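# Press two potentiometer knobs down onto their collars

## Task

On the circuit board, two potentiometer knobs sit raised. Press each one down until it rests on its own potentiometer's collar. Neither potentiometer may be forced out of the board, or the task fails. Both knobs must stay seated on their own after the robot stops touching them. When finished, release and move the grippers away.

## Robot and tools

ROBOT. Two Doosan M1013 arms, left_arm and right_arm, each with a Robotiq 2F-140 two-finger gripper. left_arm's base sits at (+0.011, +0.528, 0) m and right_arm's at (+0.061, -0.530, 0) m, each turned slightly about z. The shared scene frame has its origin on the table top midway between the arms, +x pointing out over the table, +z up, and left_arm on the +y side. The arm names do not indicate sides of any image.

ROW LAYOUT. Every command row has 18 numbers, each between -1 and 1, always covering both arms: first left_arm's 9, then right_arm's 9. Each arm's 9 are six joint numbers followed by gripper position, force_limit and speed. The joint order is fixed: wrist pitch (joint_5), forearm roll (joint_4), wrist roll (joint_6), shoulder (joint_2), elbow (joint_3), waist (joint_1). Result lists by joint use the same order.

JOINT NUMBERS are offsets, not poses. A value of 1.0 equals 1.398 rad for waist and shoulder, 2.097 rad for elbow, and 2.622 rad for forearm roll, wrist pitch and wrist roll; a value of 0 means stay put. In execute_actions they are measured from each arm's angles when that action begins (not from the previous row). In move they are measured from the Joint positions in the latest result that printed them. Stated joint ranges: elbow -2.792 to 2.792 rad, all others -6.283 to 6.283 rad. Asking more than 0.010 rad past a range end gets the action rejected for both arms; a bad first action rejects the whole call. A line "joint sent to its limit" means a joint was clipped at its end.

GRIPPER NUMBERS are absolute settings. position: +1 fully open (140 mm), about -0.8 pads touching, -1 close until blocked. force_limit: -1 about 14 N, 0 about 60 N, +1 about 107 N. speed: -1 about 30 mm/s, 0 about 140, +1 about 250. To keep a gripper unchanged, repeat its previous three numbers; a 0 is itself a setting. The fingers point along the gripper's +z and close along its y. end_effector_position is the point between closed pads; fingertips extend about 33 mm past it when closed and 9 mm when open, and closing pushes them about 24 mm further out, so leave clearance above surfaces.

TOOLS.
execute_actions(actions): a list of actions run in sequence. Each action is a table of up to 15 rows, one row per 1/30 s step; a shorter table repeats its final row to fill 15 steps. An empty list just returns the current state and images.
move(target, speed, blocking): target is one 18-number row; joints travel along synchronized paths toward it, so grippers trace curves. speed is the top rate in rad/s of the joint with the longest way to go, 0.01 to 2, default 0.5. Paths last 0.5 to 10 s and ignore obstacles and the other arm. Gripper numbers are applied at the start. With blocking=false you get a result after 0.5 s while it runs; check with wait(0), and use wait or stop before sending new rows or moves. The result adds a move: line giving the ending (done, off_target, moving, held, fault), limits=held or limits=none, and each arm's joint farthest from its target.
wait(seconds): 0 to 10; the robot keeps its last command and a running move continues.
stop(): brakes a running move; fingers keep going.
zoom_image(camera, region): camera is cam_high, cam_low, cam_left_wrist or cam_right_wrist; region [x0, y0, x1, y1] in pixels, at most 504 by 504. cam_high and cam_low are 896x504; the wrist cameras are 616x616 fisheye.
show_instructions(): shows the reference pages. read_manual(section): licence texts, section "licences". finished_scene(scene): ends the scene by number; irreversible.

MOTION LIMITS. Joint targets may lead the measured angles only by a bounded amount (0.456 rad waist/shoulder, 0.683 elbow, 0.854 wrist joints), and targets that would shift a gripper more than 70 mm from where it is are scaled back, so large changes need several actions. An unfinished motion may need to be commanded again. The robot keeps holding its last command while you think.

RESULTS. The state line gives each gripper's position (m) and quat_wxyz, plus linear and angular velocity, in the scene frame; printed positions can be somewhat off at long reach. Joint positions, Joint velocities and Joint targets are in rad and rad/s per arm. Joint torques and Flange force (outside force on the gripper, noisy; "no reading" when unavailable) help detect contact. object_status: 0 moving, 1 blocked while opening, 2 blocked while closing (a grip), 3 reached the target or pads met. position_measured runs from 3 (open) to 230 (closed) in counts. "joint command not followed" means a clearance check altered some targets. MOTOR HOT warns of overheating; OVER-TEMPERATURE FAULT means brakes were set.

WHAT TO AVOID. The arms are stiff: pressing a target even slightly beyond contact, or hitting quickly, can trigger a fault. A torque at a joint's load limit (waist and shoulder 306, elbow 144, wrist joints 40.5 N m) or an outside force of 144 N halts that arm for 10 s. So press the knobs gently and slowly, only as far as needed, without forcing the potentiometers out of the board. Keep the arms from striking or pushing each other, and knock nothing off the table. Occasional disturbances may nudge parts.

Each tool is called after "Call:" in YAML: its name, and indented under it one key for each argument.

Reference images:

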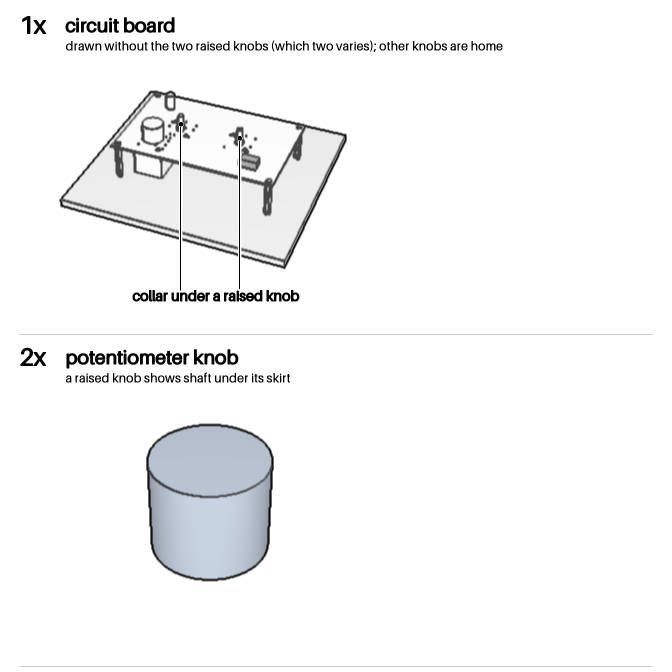

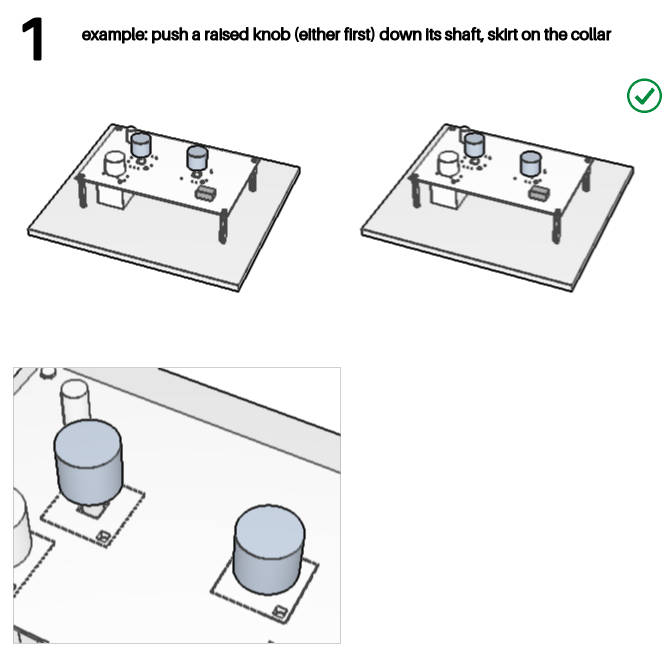

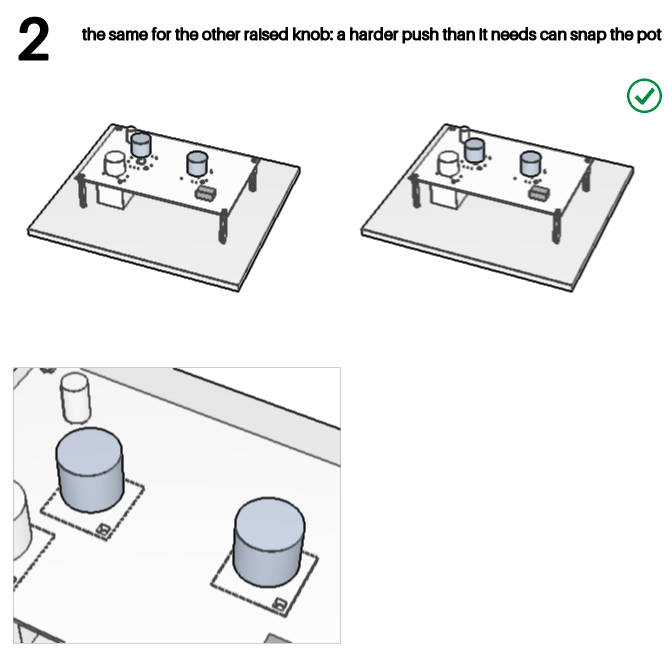

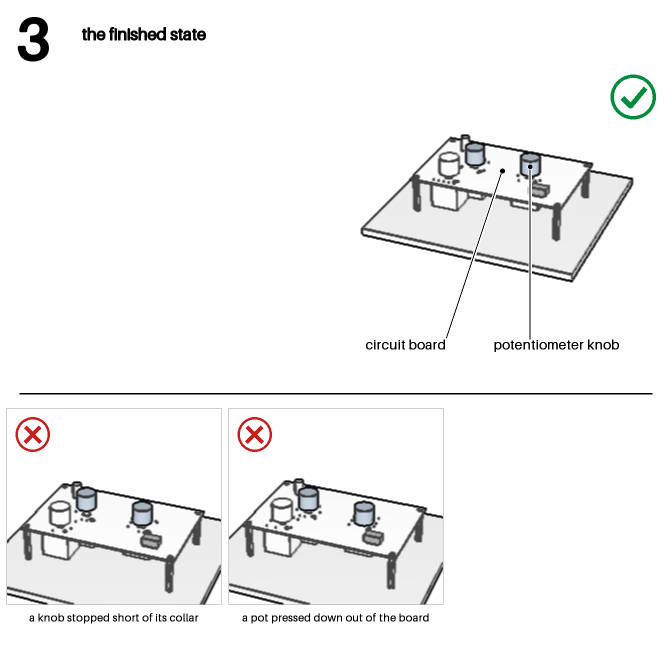

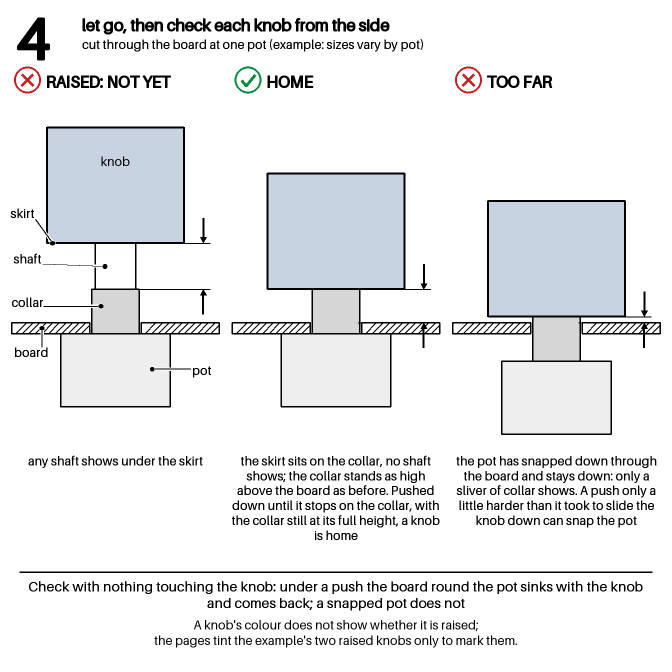

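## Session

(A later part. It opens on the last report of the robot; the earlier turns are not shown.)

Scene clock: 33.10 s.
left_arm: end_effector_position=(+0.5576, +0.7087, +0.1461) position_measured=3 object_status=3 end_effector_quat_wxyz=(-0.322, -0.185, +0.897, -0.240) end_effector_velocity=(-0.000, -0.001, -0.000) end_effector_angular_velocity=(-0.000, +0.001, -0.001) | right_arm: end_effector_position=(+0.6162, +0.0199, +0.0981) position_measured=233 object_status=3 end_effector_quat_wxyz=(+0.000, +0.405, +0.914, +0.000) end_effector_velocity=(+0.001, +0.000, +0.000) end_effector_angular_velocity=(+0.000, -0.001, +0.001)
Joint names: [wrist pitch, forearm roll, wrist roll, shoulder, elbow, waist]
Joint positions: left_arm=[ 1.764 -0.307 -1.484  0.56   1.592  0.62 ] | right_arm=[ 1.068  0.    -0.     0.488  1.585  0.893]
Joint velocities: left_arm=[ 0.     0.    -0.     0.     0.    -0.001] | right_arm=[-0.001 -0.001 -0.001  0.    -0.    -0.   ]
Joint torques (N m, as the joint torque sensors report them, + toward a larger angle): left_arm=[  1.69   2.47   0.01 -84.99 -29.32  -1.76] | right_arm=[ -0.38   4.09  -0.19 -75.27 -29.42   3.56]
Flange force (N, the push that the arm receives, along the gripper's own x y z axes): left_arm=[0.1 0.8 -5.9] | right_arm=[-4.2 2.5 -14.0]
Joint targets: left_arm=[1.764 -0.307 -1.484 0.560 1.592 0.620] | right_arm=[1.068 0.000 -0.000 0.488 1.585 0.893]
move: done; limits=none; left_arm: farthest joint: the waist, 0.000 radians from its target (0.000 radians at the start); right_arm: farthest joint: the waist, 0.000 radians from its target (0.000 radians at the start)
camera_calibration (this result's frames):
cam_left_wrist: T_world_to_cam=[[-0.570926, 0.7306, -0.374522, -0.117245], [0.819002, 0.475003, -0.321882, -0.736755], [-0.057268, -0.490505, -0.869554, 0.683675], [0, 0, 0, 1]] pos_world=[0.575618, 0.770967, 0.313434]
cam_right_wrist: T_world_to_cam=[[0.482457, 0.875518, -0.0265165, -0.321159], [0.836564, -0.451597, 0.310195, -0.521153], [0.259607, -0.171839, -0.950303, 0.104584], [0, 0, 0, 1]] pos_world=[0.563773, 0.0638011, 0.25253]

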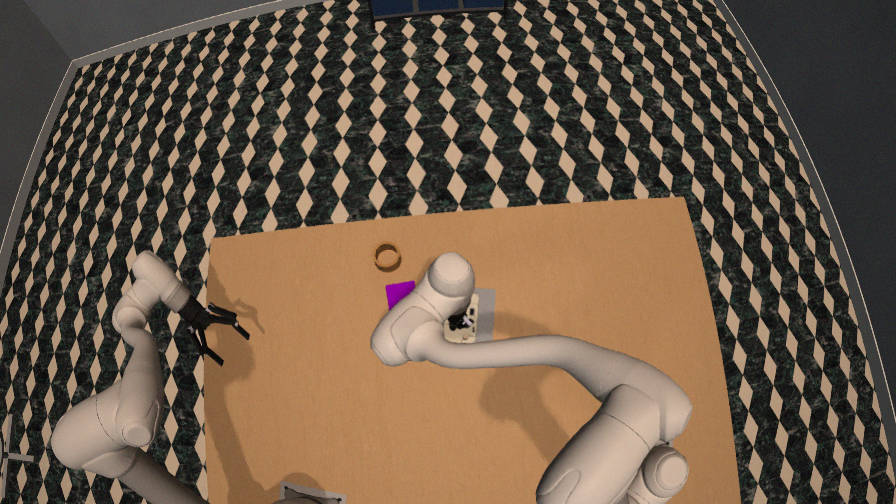

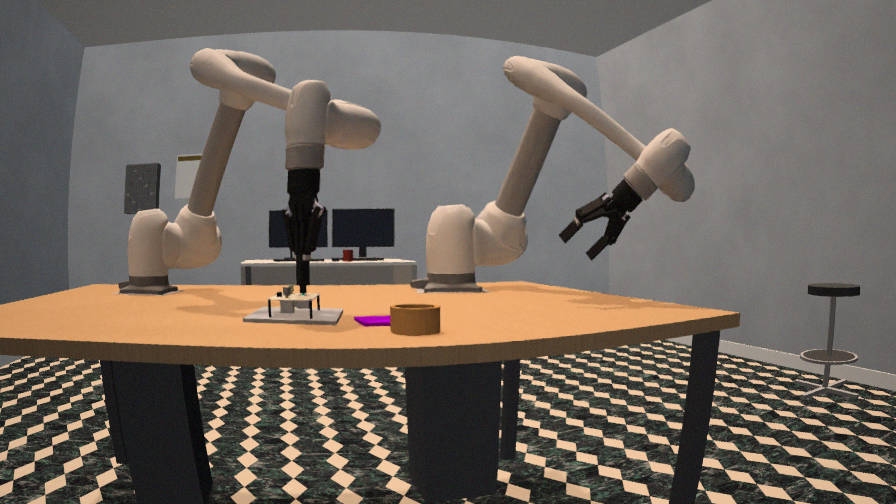

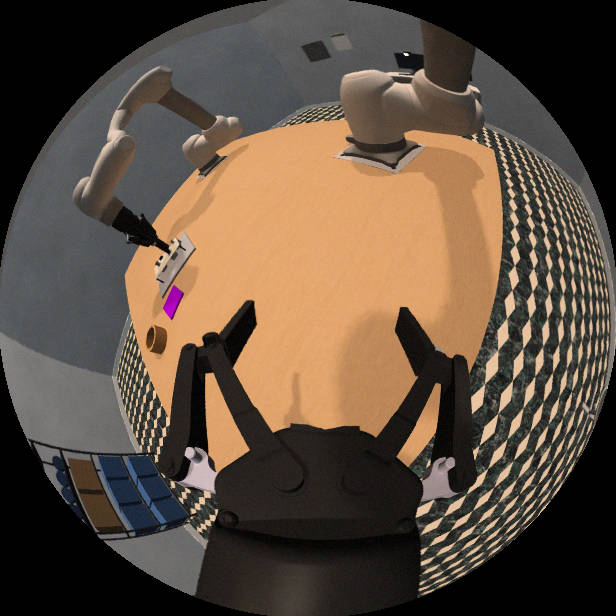

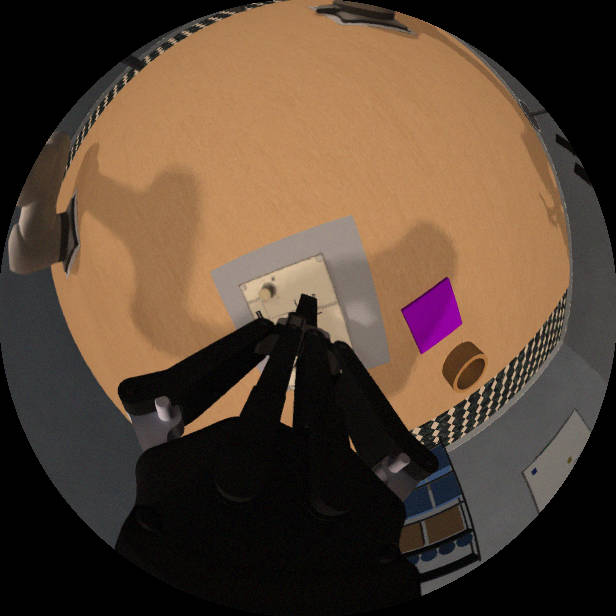

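Call:
move:
  target: [0,0,0,0,0,0,1,0,0,-0.00121038,0,0,0.00107414,0.0007973,0,-1,0,1]
  speed: 0.01

Call:
move:
  target: [0,0,0,0,0,0,1,0,0,-0.00060519,0,0,0.00053707,0.00039865,0,-1,0,1]
  speed: 0.01

Call:
zoom_image:
  camera: "cam_low"
  region: [280, 274, 322, 300]

Scene clock: 34.27 s.
left_arm: end_effector_position=(+0.5576, +0.7087, +0.1461) position_measured=3 object_status=3 end_effector_quat_wxyz=(-0.322, -0.185, +0.897, -0.240) end_effector_velocity=(+0.001, +0.000, +0.000) end_effector_angular_velocity=(+0.000, -0.001, -0.000) | right_arm: end_effector_position=(+0.6162, +0.0199, +0.0961) position_measured=233 object_status=3 end_effector_quat_wxyz=(+0.000, +0.405, +0.914, +0.000) end_effector_velocity=(+0.000, +0.000, -0.000) end_effector_angular_velocity=(+0.001, +0.000, -0.001)
Joint names: [wrist pitch, forearm roll, wrist roll, shoulder, elbow, waist]
Joint positions: left_arm=[ 1.764 -0.307 -1.484  0.56   1.592  0.62 ] | right_arm=[ 1.064  0.    -0.     0.49   1.587  0.893]
Joint velocities: left_arm=[ 0.    -0.     0.    -0.    -0.001 -0.   ] | right_arm=[-0.001  0.001  0.     0.    -0.    -0.   ]
Joint torques (N m, as the joint torque sensors report them, + toward a larger angle): left_arm=[  1.76   2.31   0.12 -84.34 -29.74  -0.46] | right_arm=[ -0.55   4.16  -0.18 -73.79 -29.13   2.8 ]
Flange force (N, the push that the arm receives, along the gripper's own x y z axes): left_arm=[1.6 -0.7 -4.7] | right_arm=[-3.3 1.0 -15.6]
Joint targets: left_arm=[1.764 -0.307 -1.484 0.560 1.592 0.620] | right_arm=[1.064 0.000 -0.000 0.490 1.587 0.893]
move: done; limits=none; left_arm: farthest joint: the waist, 0.000 radians from its target (0.000 radians at the start); right_arm: farthest joint: the waist, 0.000 radians from its target (0.000 radians at the start)
camera_calibration (this result's frames):
cam_left_wrist: T_world_to_cam=[[-0.570926, 0.7306, -0.374523, -0.117245], [0.819002, 0.475003, -0.321882, -0.736755], [-0.0572678, -0.490506, -0.869554, 0.683675], [0, 0, 0, 1]] pos_world=[0.575618, 0.770967, 0.313434]
cam_right_wrist: T_world_to_cam=[[0.482457, 0.875518, -0.0265159, -0.321179], [0.836564, -0.451597, 0.310195, -0.520532], [0.259607, -0.171838, -0.950303, 0.102716], [0, 0, 0, 1]] pos_world=[0.563747, 0.0637778, 0.250561]

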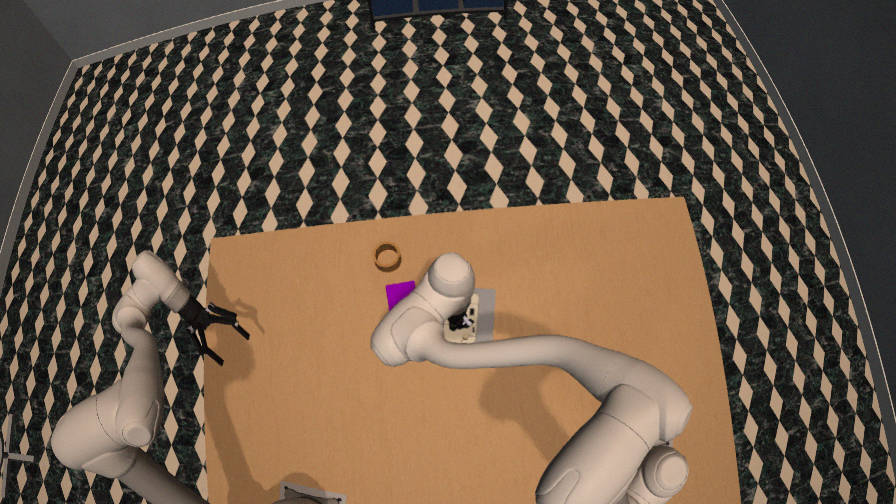

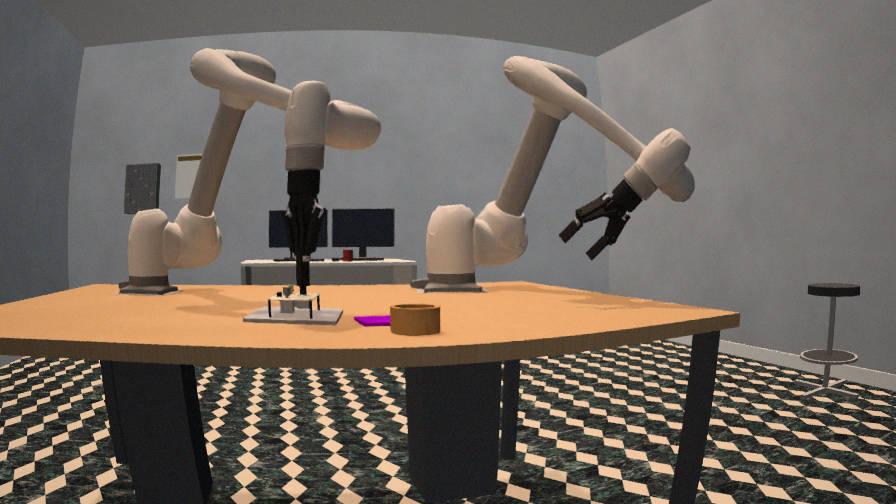

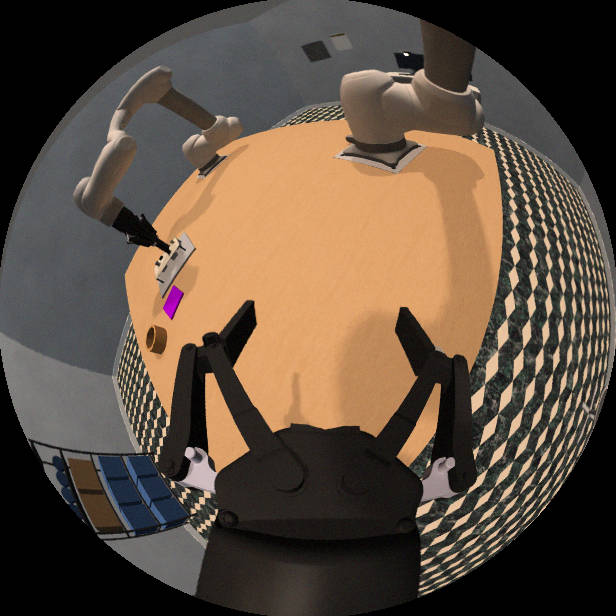

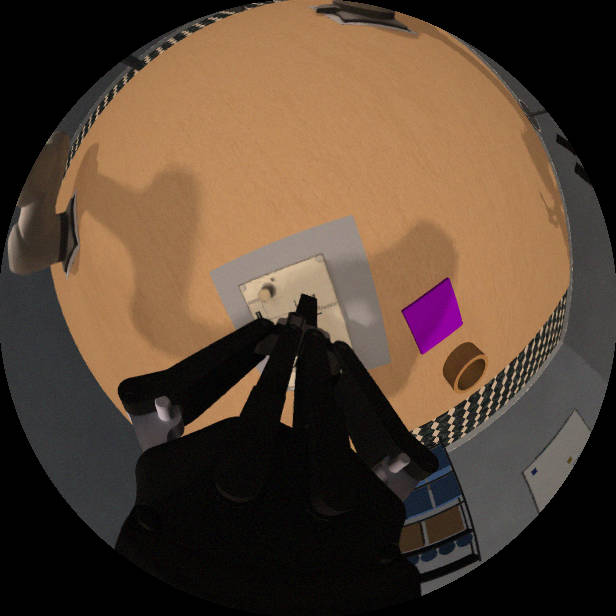

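Scene clock: 34.97 s.
left_arm: end_effector_position=(+0.5576, +0.7087, +0.1461) position_measured=3 object_status=3 end_effector_quat_wxyz=(-0.322, -0.185, +0.897, -0.240) end_effector_velocity=(+0.001, +0.001, +0.001) end_effector_angular_velocity=(+0.000, -0.001, +0.001) | right_arm: end_effector_position=(+0.6161, +0.0199, +0.0951) position_measured=233 object_status=3 end_effector_quat_wxyz=(+0.000, +0.405, +0.914, +0.000) end_effector_velocity=(+0.000, +0.000, +0.000) end_effector_angular_velocity=(+0.001, -0.000, +0.001)
Joint names: [wrist pitch, forearm roll, wrist roll, shoulder, elbow, waist]
Joint positions: left_arm=[ 1.764 -0.307 -1.484  0.56   1.592  0.62 ] | right_arm=[ 1.063  0.    -0.     0.491  1.588  0.893]
Joint velocities: left_arm=[ 0.001 -0.    -0.001  0.    -0.002  0.001] | right_arm=[ 0.001  0.    -0.001  0.    -0.001 -0.   ]
Joint torques (N m, as the joint torque sensors report them, + toward a larger angle): left_arm=[  1.53   2.42  -0.02 -84.9  -29.81  -0.91] | right_arm=[ -0.6    4.04  -0.18 -75.83 -28.53   2.17]
Flange force (N, the push that the arm receives, along the gripper's own x y z axes): left_arm=[0.9 0.1 -5.5] | right_arm=[-2.3 5.2 -14.6]
Joint targets: left_arm=[1.764 -0.307 -1.484 0.560 1.592 0.620] | right_arm=[1.063 0.000 -0.000 0.491 1.588 0.893]
move: done; limits=none; left_arm: farthest joint: the waist, 0.000 radians from its target (0.000 radians at the start); right_arm: farthest joint: the waist, 0.000 radians from its target (0.000 radians at the start)
camera_calibration (this result's frames):
cam_left_wrist: T_world_to_cam=[[-0.570926, 0.7306, -0.374523, -0.117245], [0.819002, 0.475003, -0.321882, -0.736755], [-0.0572679, -0.490506, -0.869554, 0.683675], [0, 0, 0, 1]] pos_world=[0.575618, 0.770967, 0.313434]
cam_right_wrist: T_world_to_cam=[[0.482457, 0.875518, -0.026515, -0.321187], [0.836564, -0.451597, 0.310196, -0.520221], [0.259608, -0.171838, -0.950303, 0.101782], [0, 0, 0, 1]] pos_world=[0.563733, 0.0637648, 0.249578]

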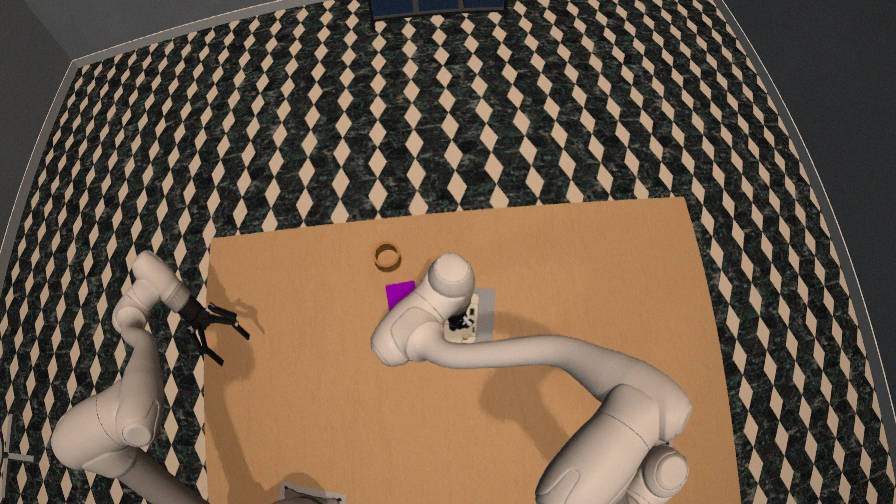

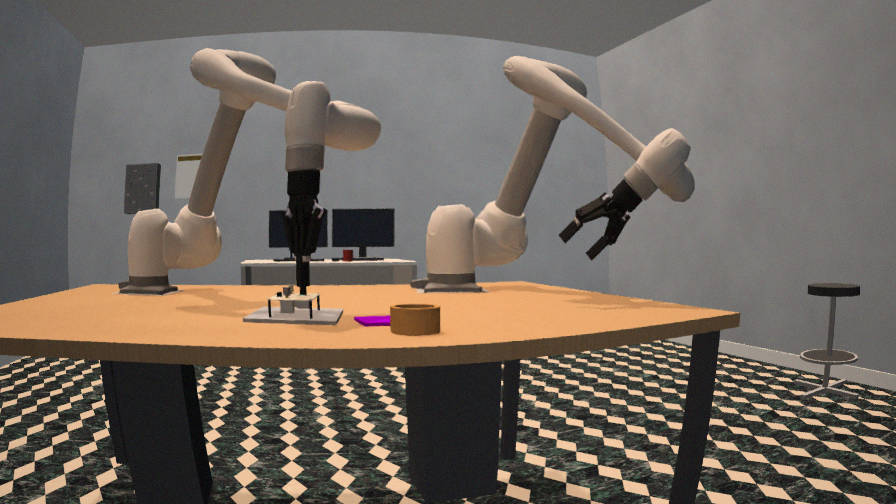

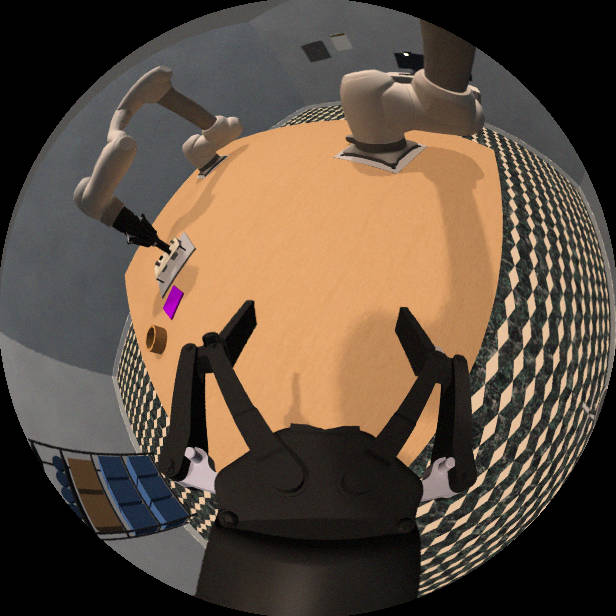

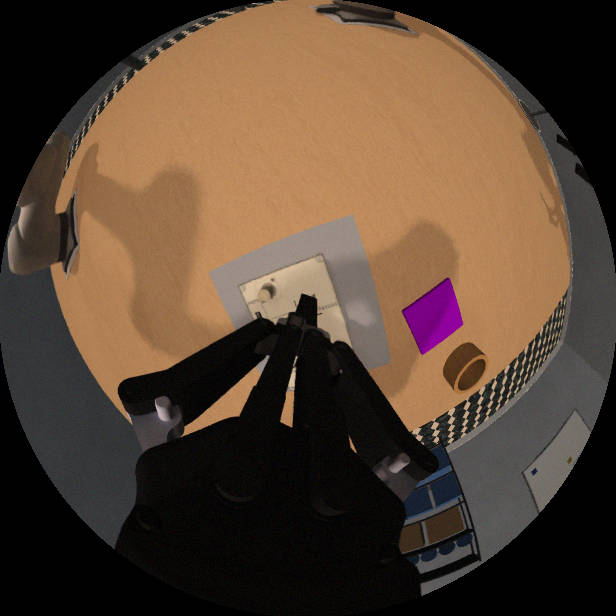

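Region (280, 274, 322, 300) of cam_low's 896x504 image, scaled by 12.000, with more detail than that image has; it fills the top 312 rows of this view, and the rest is white.

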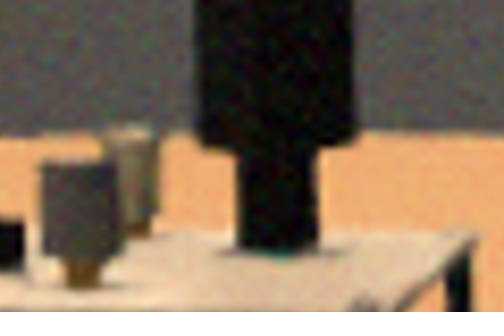

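Call:
move:
  target: [0,0,0,0,0,0,1,0,0,-0.000302595,0,0,0.000268535,0.000199325,0,-1,0,1]
  speed: 0.01

Scene clock: 35.80 s.
left_arm: end_effector_position=(+0.5576, +0.7087, +0.1461) position_measured=3 object_status=3 end_effector_quat_wxyz=(-0.322, -0.185, +0.897, -0.240) end_effector_velocity=(-0.000, +0.000, +0.000) end_effector_angular_velocity=(+0.000, +0.000, +0.001) | right_arm: end_effector_position=(+0.6161, +0.0199, +0.0946) position_measured=233 object_status=3 end_effector_quat_wxyz=(+0.000, +0.405, +0.914, +0.000) end_effector_velocity=(-0.000, -0.000, -0.001) end_effector_angular_velocity=(-0.000, +0.001, -0.001)
Joint names: [wrist pitch, forearm roll, wrist roll, shoulder, elbow, waist]
Joint positions: left_arm=[ 1.764 -0.307 -1.484  0.56   1.592  0.62 ] | right_arm=[ 1.062  0.    -0.     0.491  1.588  0.893]
Joint velocities: left_arm=[-0.    -0.    -0.001 -0.     0.     0.   ] | right_arm=[0.    0.001 0.001 0.    0.001 0.   ]
Joint torques (N m, as the joint torque sensors report them, + toward a larger angle): left_arm=[  1.71   2.37   0.   -84.42 -29.77  -0.66] | right_arm=[ -0.23   4.33  -0.26 -75.7  -29.15   2.05]
Flange force (N, the push that the arm receives, along the gripper's own x y z axes): left_arm=[1.6 -0.2 -4.7] | right_arm=[-2.1 3.1 -13.5]
Joint targets: left_arm=[1.764 -0.307 -1.484 0.560 1.592 0.620] | right_arm=[1.062 0.000 -0.000 0.491 1.588 0.893]
move: done; limits=none; left_arm: farthest joint: the waist, 0.000 radians from its target (0.000 radians at the start); right_arm: farthest joint: the waist, 0.000 radians from its target (0.000 radians at the start)
camera_calibration (this result's frames):
cam_right_wrist: T_world_to_cam=[[0.482457, 0.875518, -0.0265144, -0.32119], [0.836564, -0.451597, 0.310196, -0.520065], [0.259608, -0.171837, -0.950303, 0.101316], [0, 0, 0, 1]] pos_world=[0.563725, 0.0637581, 0.249086]

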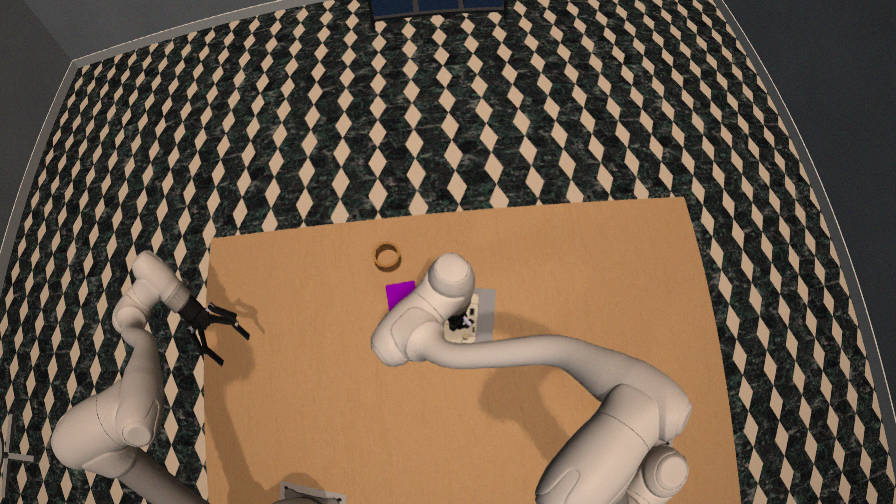

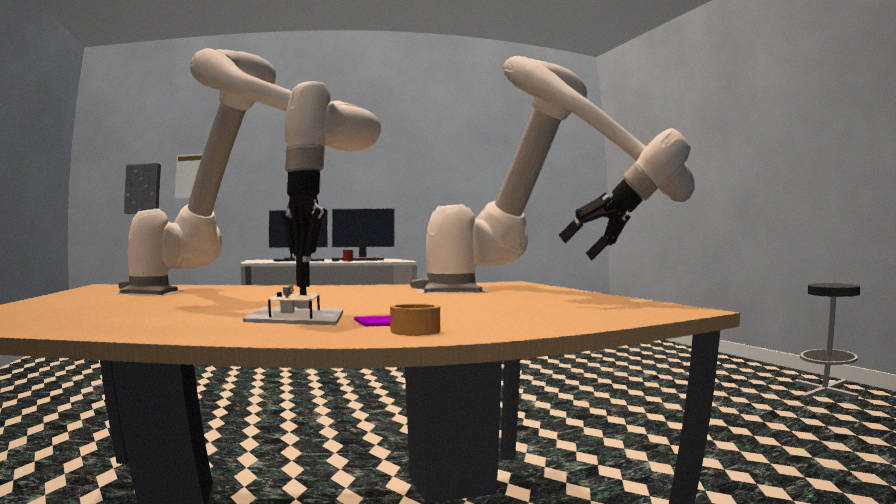

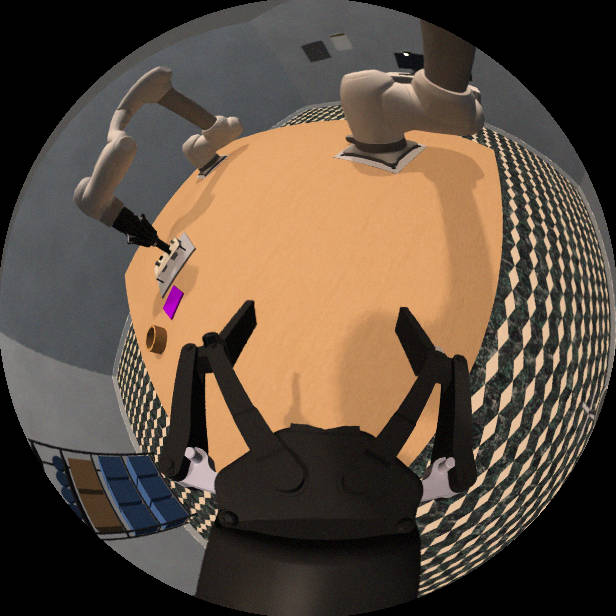

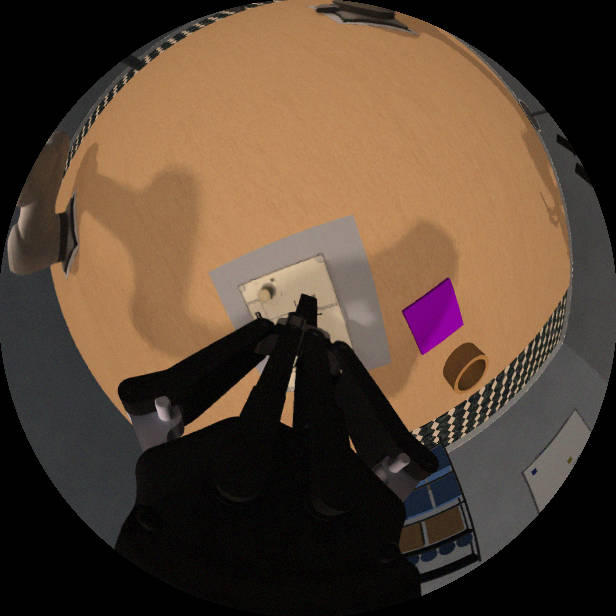

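Still on the plateau. Now 0.3 mm steps.

Call:
move:
  target: [0,0,0,0,0,0,1,0,0,-0.000181557,0,0,0.000161121,0.000119595,0,-1,0,1]
  speed: 0.01

Scene clock: 36.57 s.
left_arm: end_effector_position=(+0.5576, +0.7087, +0.1461) position_measured=3 object_status=3 end_effector_quat_wxyz=(-0.322, -0.185, +0.897, -0.240) end_effector_velocity=(-0.001, -0.001, -0.000) end_effector_angular_velocity=(-0.001, +0.001, -0.001) | right_arm: end_effector_position=(+0.6161, +0.0199, +0.0943) position_measured=233 object_status=3 end_effector_quat_wxyz=(+0.000, +0.405, +0.914, +0.000) end_effector_velocity=(+0.000, +0.000, +0.000) end_effector_angular_velocity=(-0.000, -0.001, +0.001)
Joint names: [wrist pitch, forearm roll, wrist roll, shoulder, elbow, waist]
Joint positions: left_arm=[ 1.764 -0.307 -1.484  0.56   1.592  0.62 ] | right_arm=[ 1.062  0.    -0.     0.491  1.588  0.893]
Joint velocities: left_arm=[ 0.     0.     0.    -0.     0.002 -0.001] | right_arm=[-0.    -0.001 -0.001  0.    -0.     0.   ]
Joint torques (N m, as the joint torque sensors report them, + toward a larger angle): left_arm=[  1.81   2.45  -0.09 -84.2  -30.04  -0.62] | right_arm=[ -0.44   4.21   0.38 -75.49 -28.88   2.79]
Flange force (N, the push that the arm receives, along the gripper's own x y z axes): left_arm=[1.9 -0.4 -3.8] | right_arm=[-3.9 3.6 -14.3]
Joint targets: left_arm=[1.764 -0.307 -1.484 0.560 1.592 0.620] | right_arm=[1.062 0.000 -0.000 0.491 1.588 0.893]
move: done; limits=none; left_arm: farthest joint: the waist, 0.000 radians from its target (0.000 radians at the start); right_arm: farthest joint: the waist, 0.000 radians from its target (0.000 radians at the start)
camera_calibration (this result's frames):
cam_left_wrist: T_world_to_cam=[[-0.570926, 0.7306, -0.374522, -0.117245], [0.819002, 0.475003, -0.321882, -0.736755], [-0.0572679, -0.490505, -0.869554, 0.683675], [0, 0, 0, 1]] pos_world=[0.575618, 0.770967, 0.313434]
cam_right_wrist: T_world_to_cam=[[0.482457, 0.875518, -0.0265139, -0.321192], [0.836564, -0.451597, 0.310196, -0.519971], [0.259609, -0.171837, -0.950303, 0.101036], [0, 0, 0, 1]] pos_world=[0.563721, 0.063754, 0.248791]

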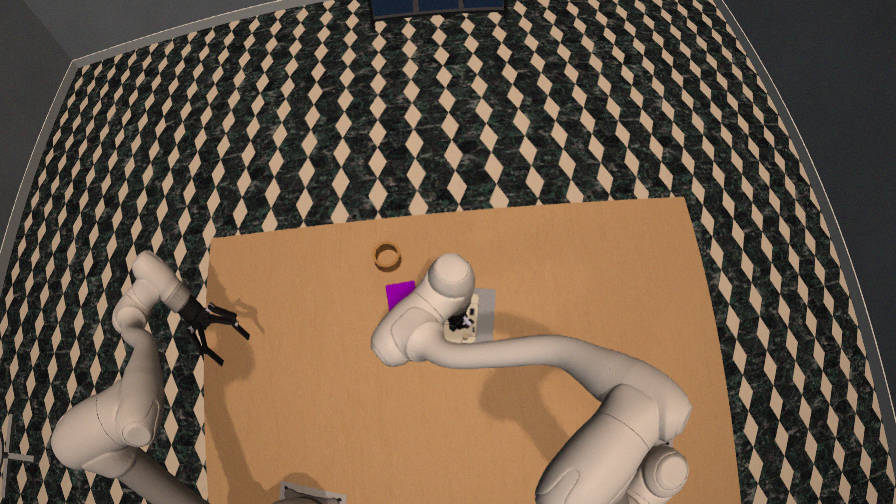

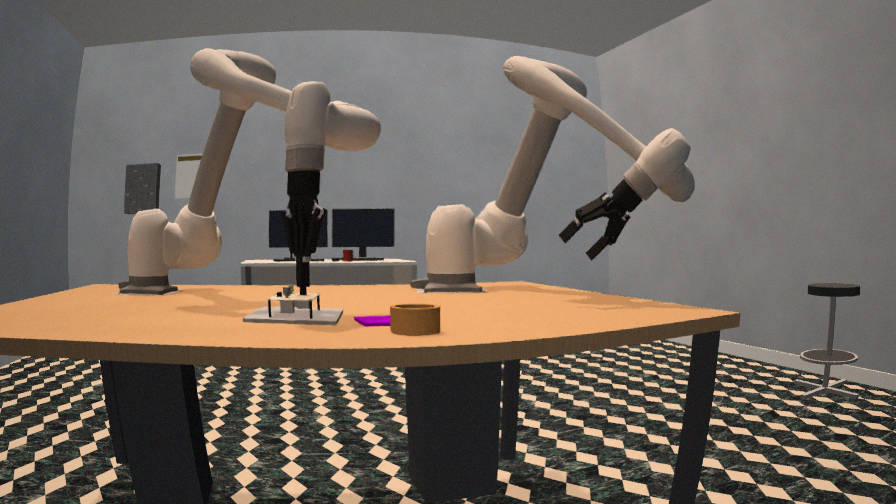

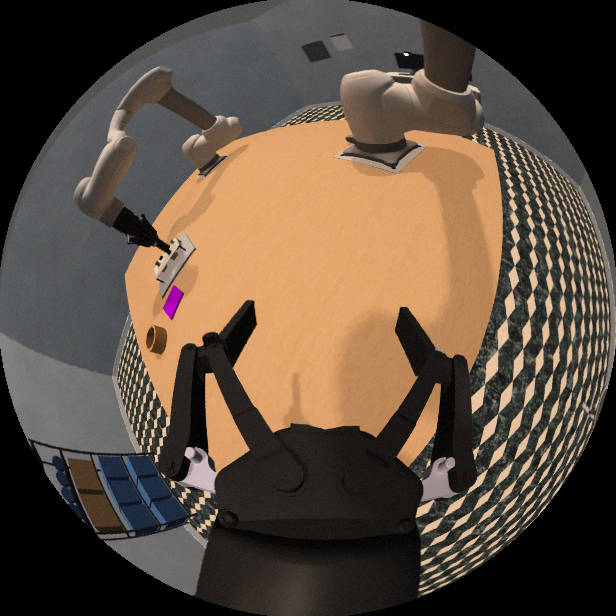

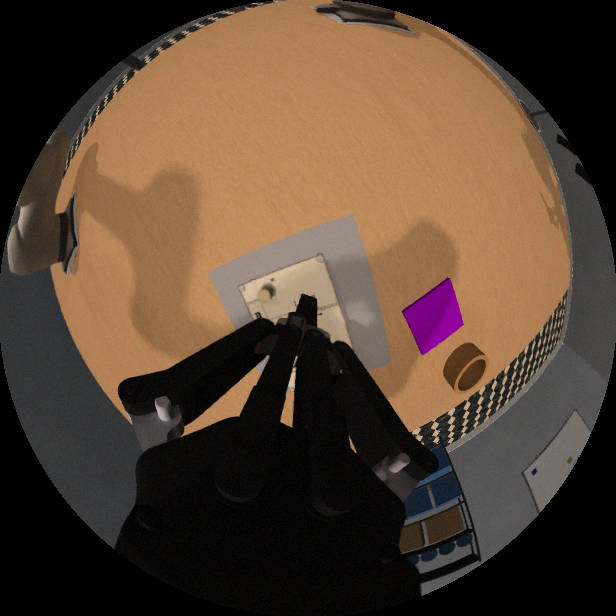

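Call:
move:
  target: [0,0,0,0,0,0,1,0,0,-0.000181557,0,0,0.000161121,0.000119595,0,-1,0,1]
  speed: 0.01

Scene clock: 37.47 s.
left_arm: end_effector_position=(+0.5576, +0.7087, +0.1461) position_measured=3 object_status=3 end_effector_quat_wxyz=(-0.322, -0.185, +0.897, -0.240) end_effector_velocity=(-0.000, -0.000, -0.000) end_effector_angular_velocity=(-0.001, +0.001, -0.000) | right_arm: end_effector_position=(+0.6161, +0.0199, +0.0940) position_measured=233 object_status=3 end_effector_quat_wxyz=(+0.000, +0.405, +0.914, +0.000) end_effector_velocity=(+0.000, +0.000, +0.000) end_effector_angular_velocity=(-0.000, -0.000, +0.000)
Joint names: [wrist pitch, forearm roll, wrist roll, shoulder, elbow, waist]
Joint positions: left_arm=[ 1.764 -0.307 -1.484  0.56   1.592  0.62 ] | right_arm=[ 1.061  0.    -0.     0.491  1.589  0.893]
Joint velocities: left_arm=[ 0. -0.  0.  0.  0. -0.] | right_arm=[ 0. -0. -0. -0. -0. -0.]
Joint torques (N m, as the joint torque sensors report them, + toward a larger angle): left_arm=[  1.64   2.44   0.08 -84.32 -29.44  -1.28] | right_arm=[ -0.25   4.29  -0.01 -73.56 -28.01   1.77]
Flange force (N, the push that the arm receives, along the gripper's own x y z axes): left_arm=[1.4 0.0 -5.8] | right_arm=[-2.1 2.7 -16.3]
Joint targets: left_arm=[1.764 -0.307 -1.484 0.560 1.592 0.620] | right_arm=[1.061 0.000 -0.000 0.491 1.589 0.893]
move: done; limits=none; left_arm: farthest joint: the waist, 0.000 radians from its target (0.000 radians at the start); right_arm: farthest joint: the waist, 0.000 radians from its target (0.000 radians at the start)
camera_calibration (this result's frames):
cam_left_wrist: T_world_to_cam=[[-0.570926, 0.7306, -0.374523, -0.117245], [0.819002, 0.475003, -0.321882, -0.736755], [-0.0572676, -0.490505, -0.869554, 0.683675], [0, 0, 0, 1]] pos_world=[0.575618, 0.770967, 0.313434]
cam_right_wrist: T_world_to_cam=[[0.482457, 0.875518, -0.0265137, -0.321194], [0.836563, -0.451597, 0.310196, -0.519878], [0.259609, -0.171837, -0.950303, 0.100756], [0, 0, 0, 1]] pos_world=[0.563716, 0.0637498, 0.248496]

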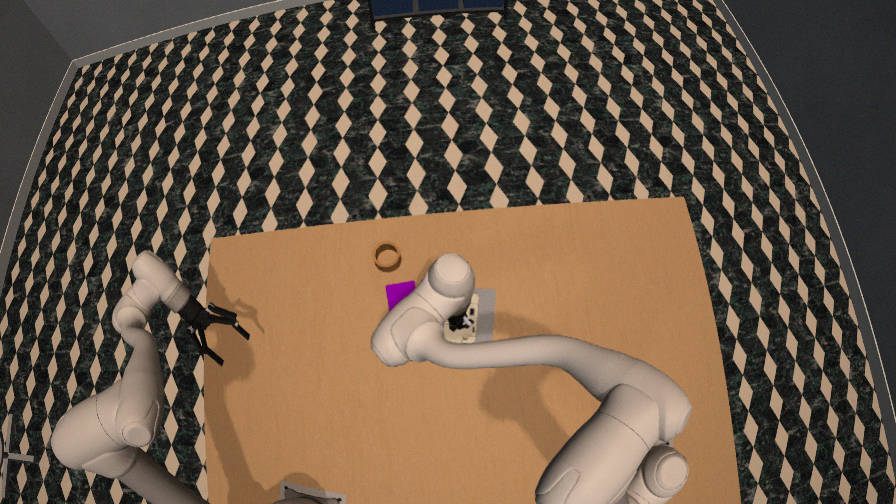

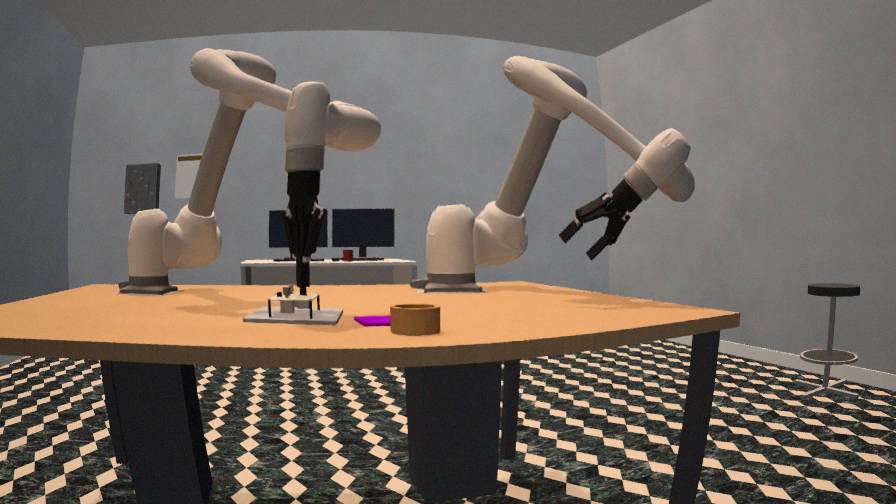

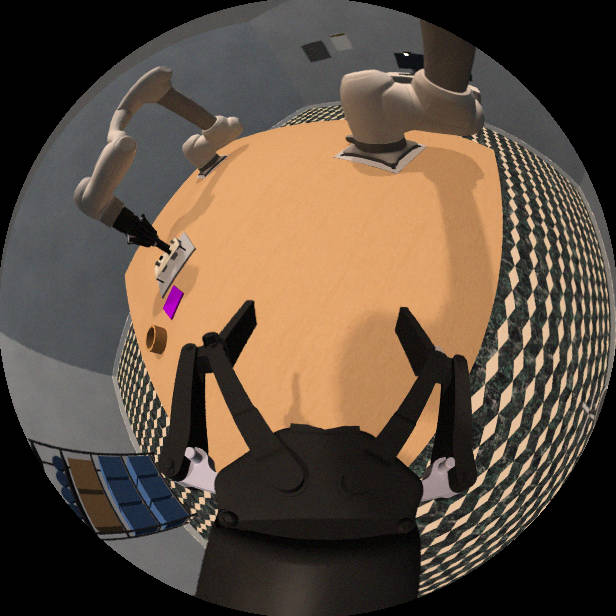

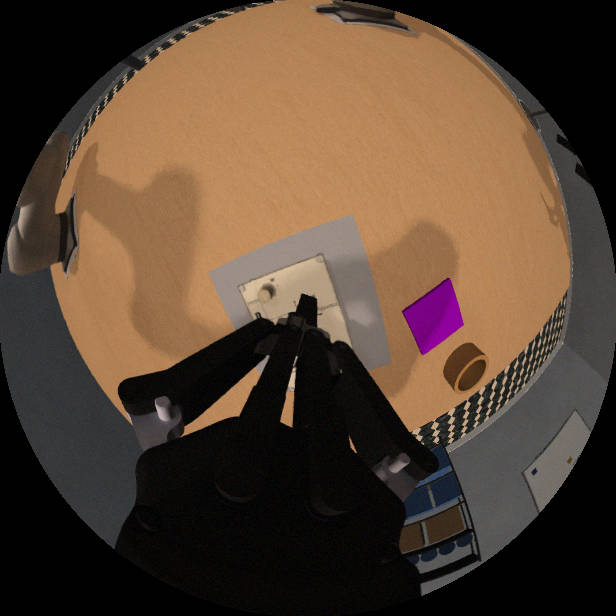

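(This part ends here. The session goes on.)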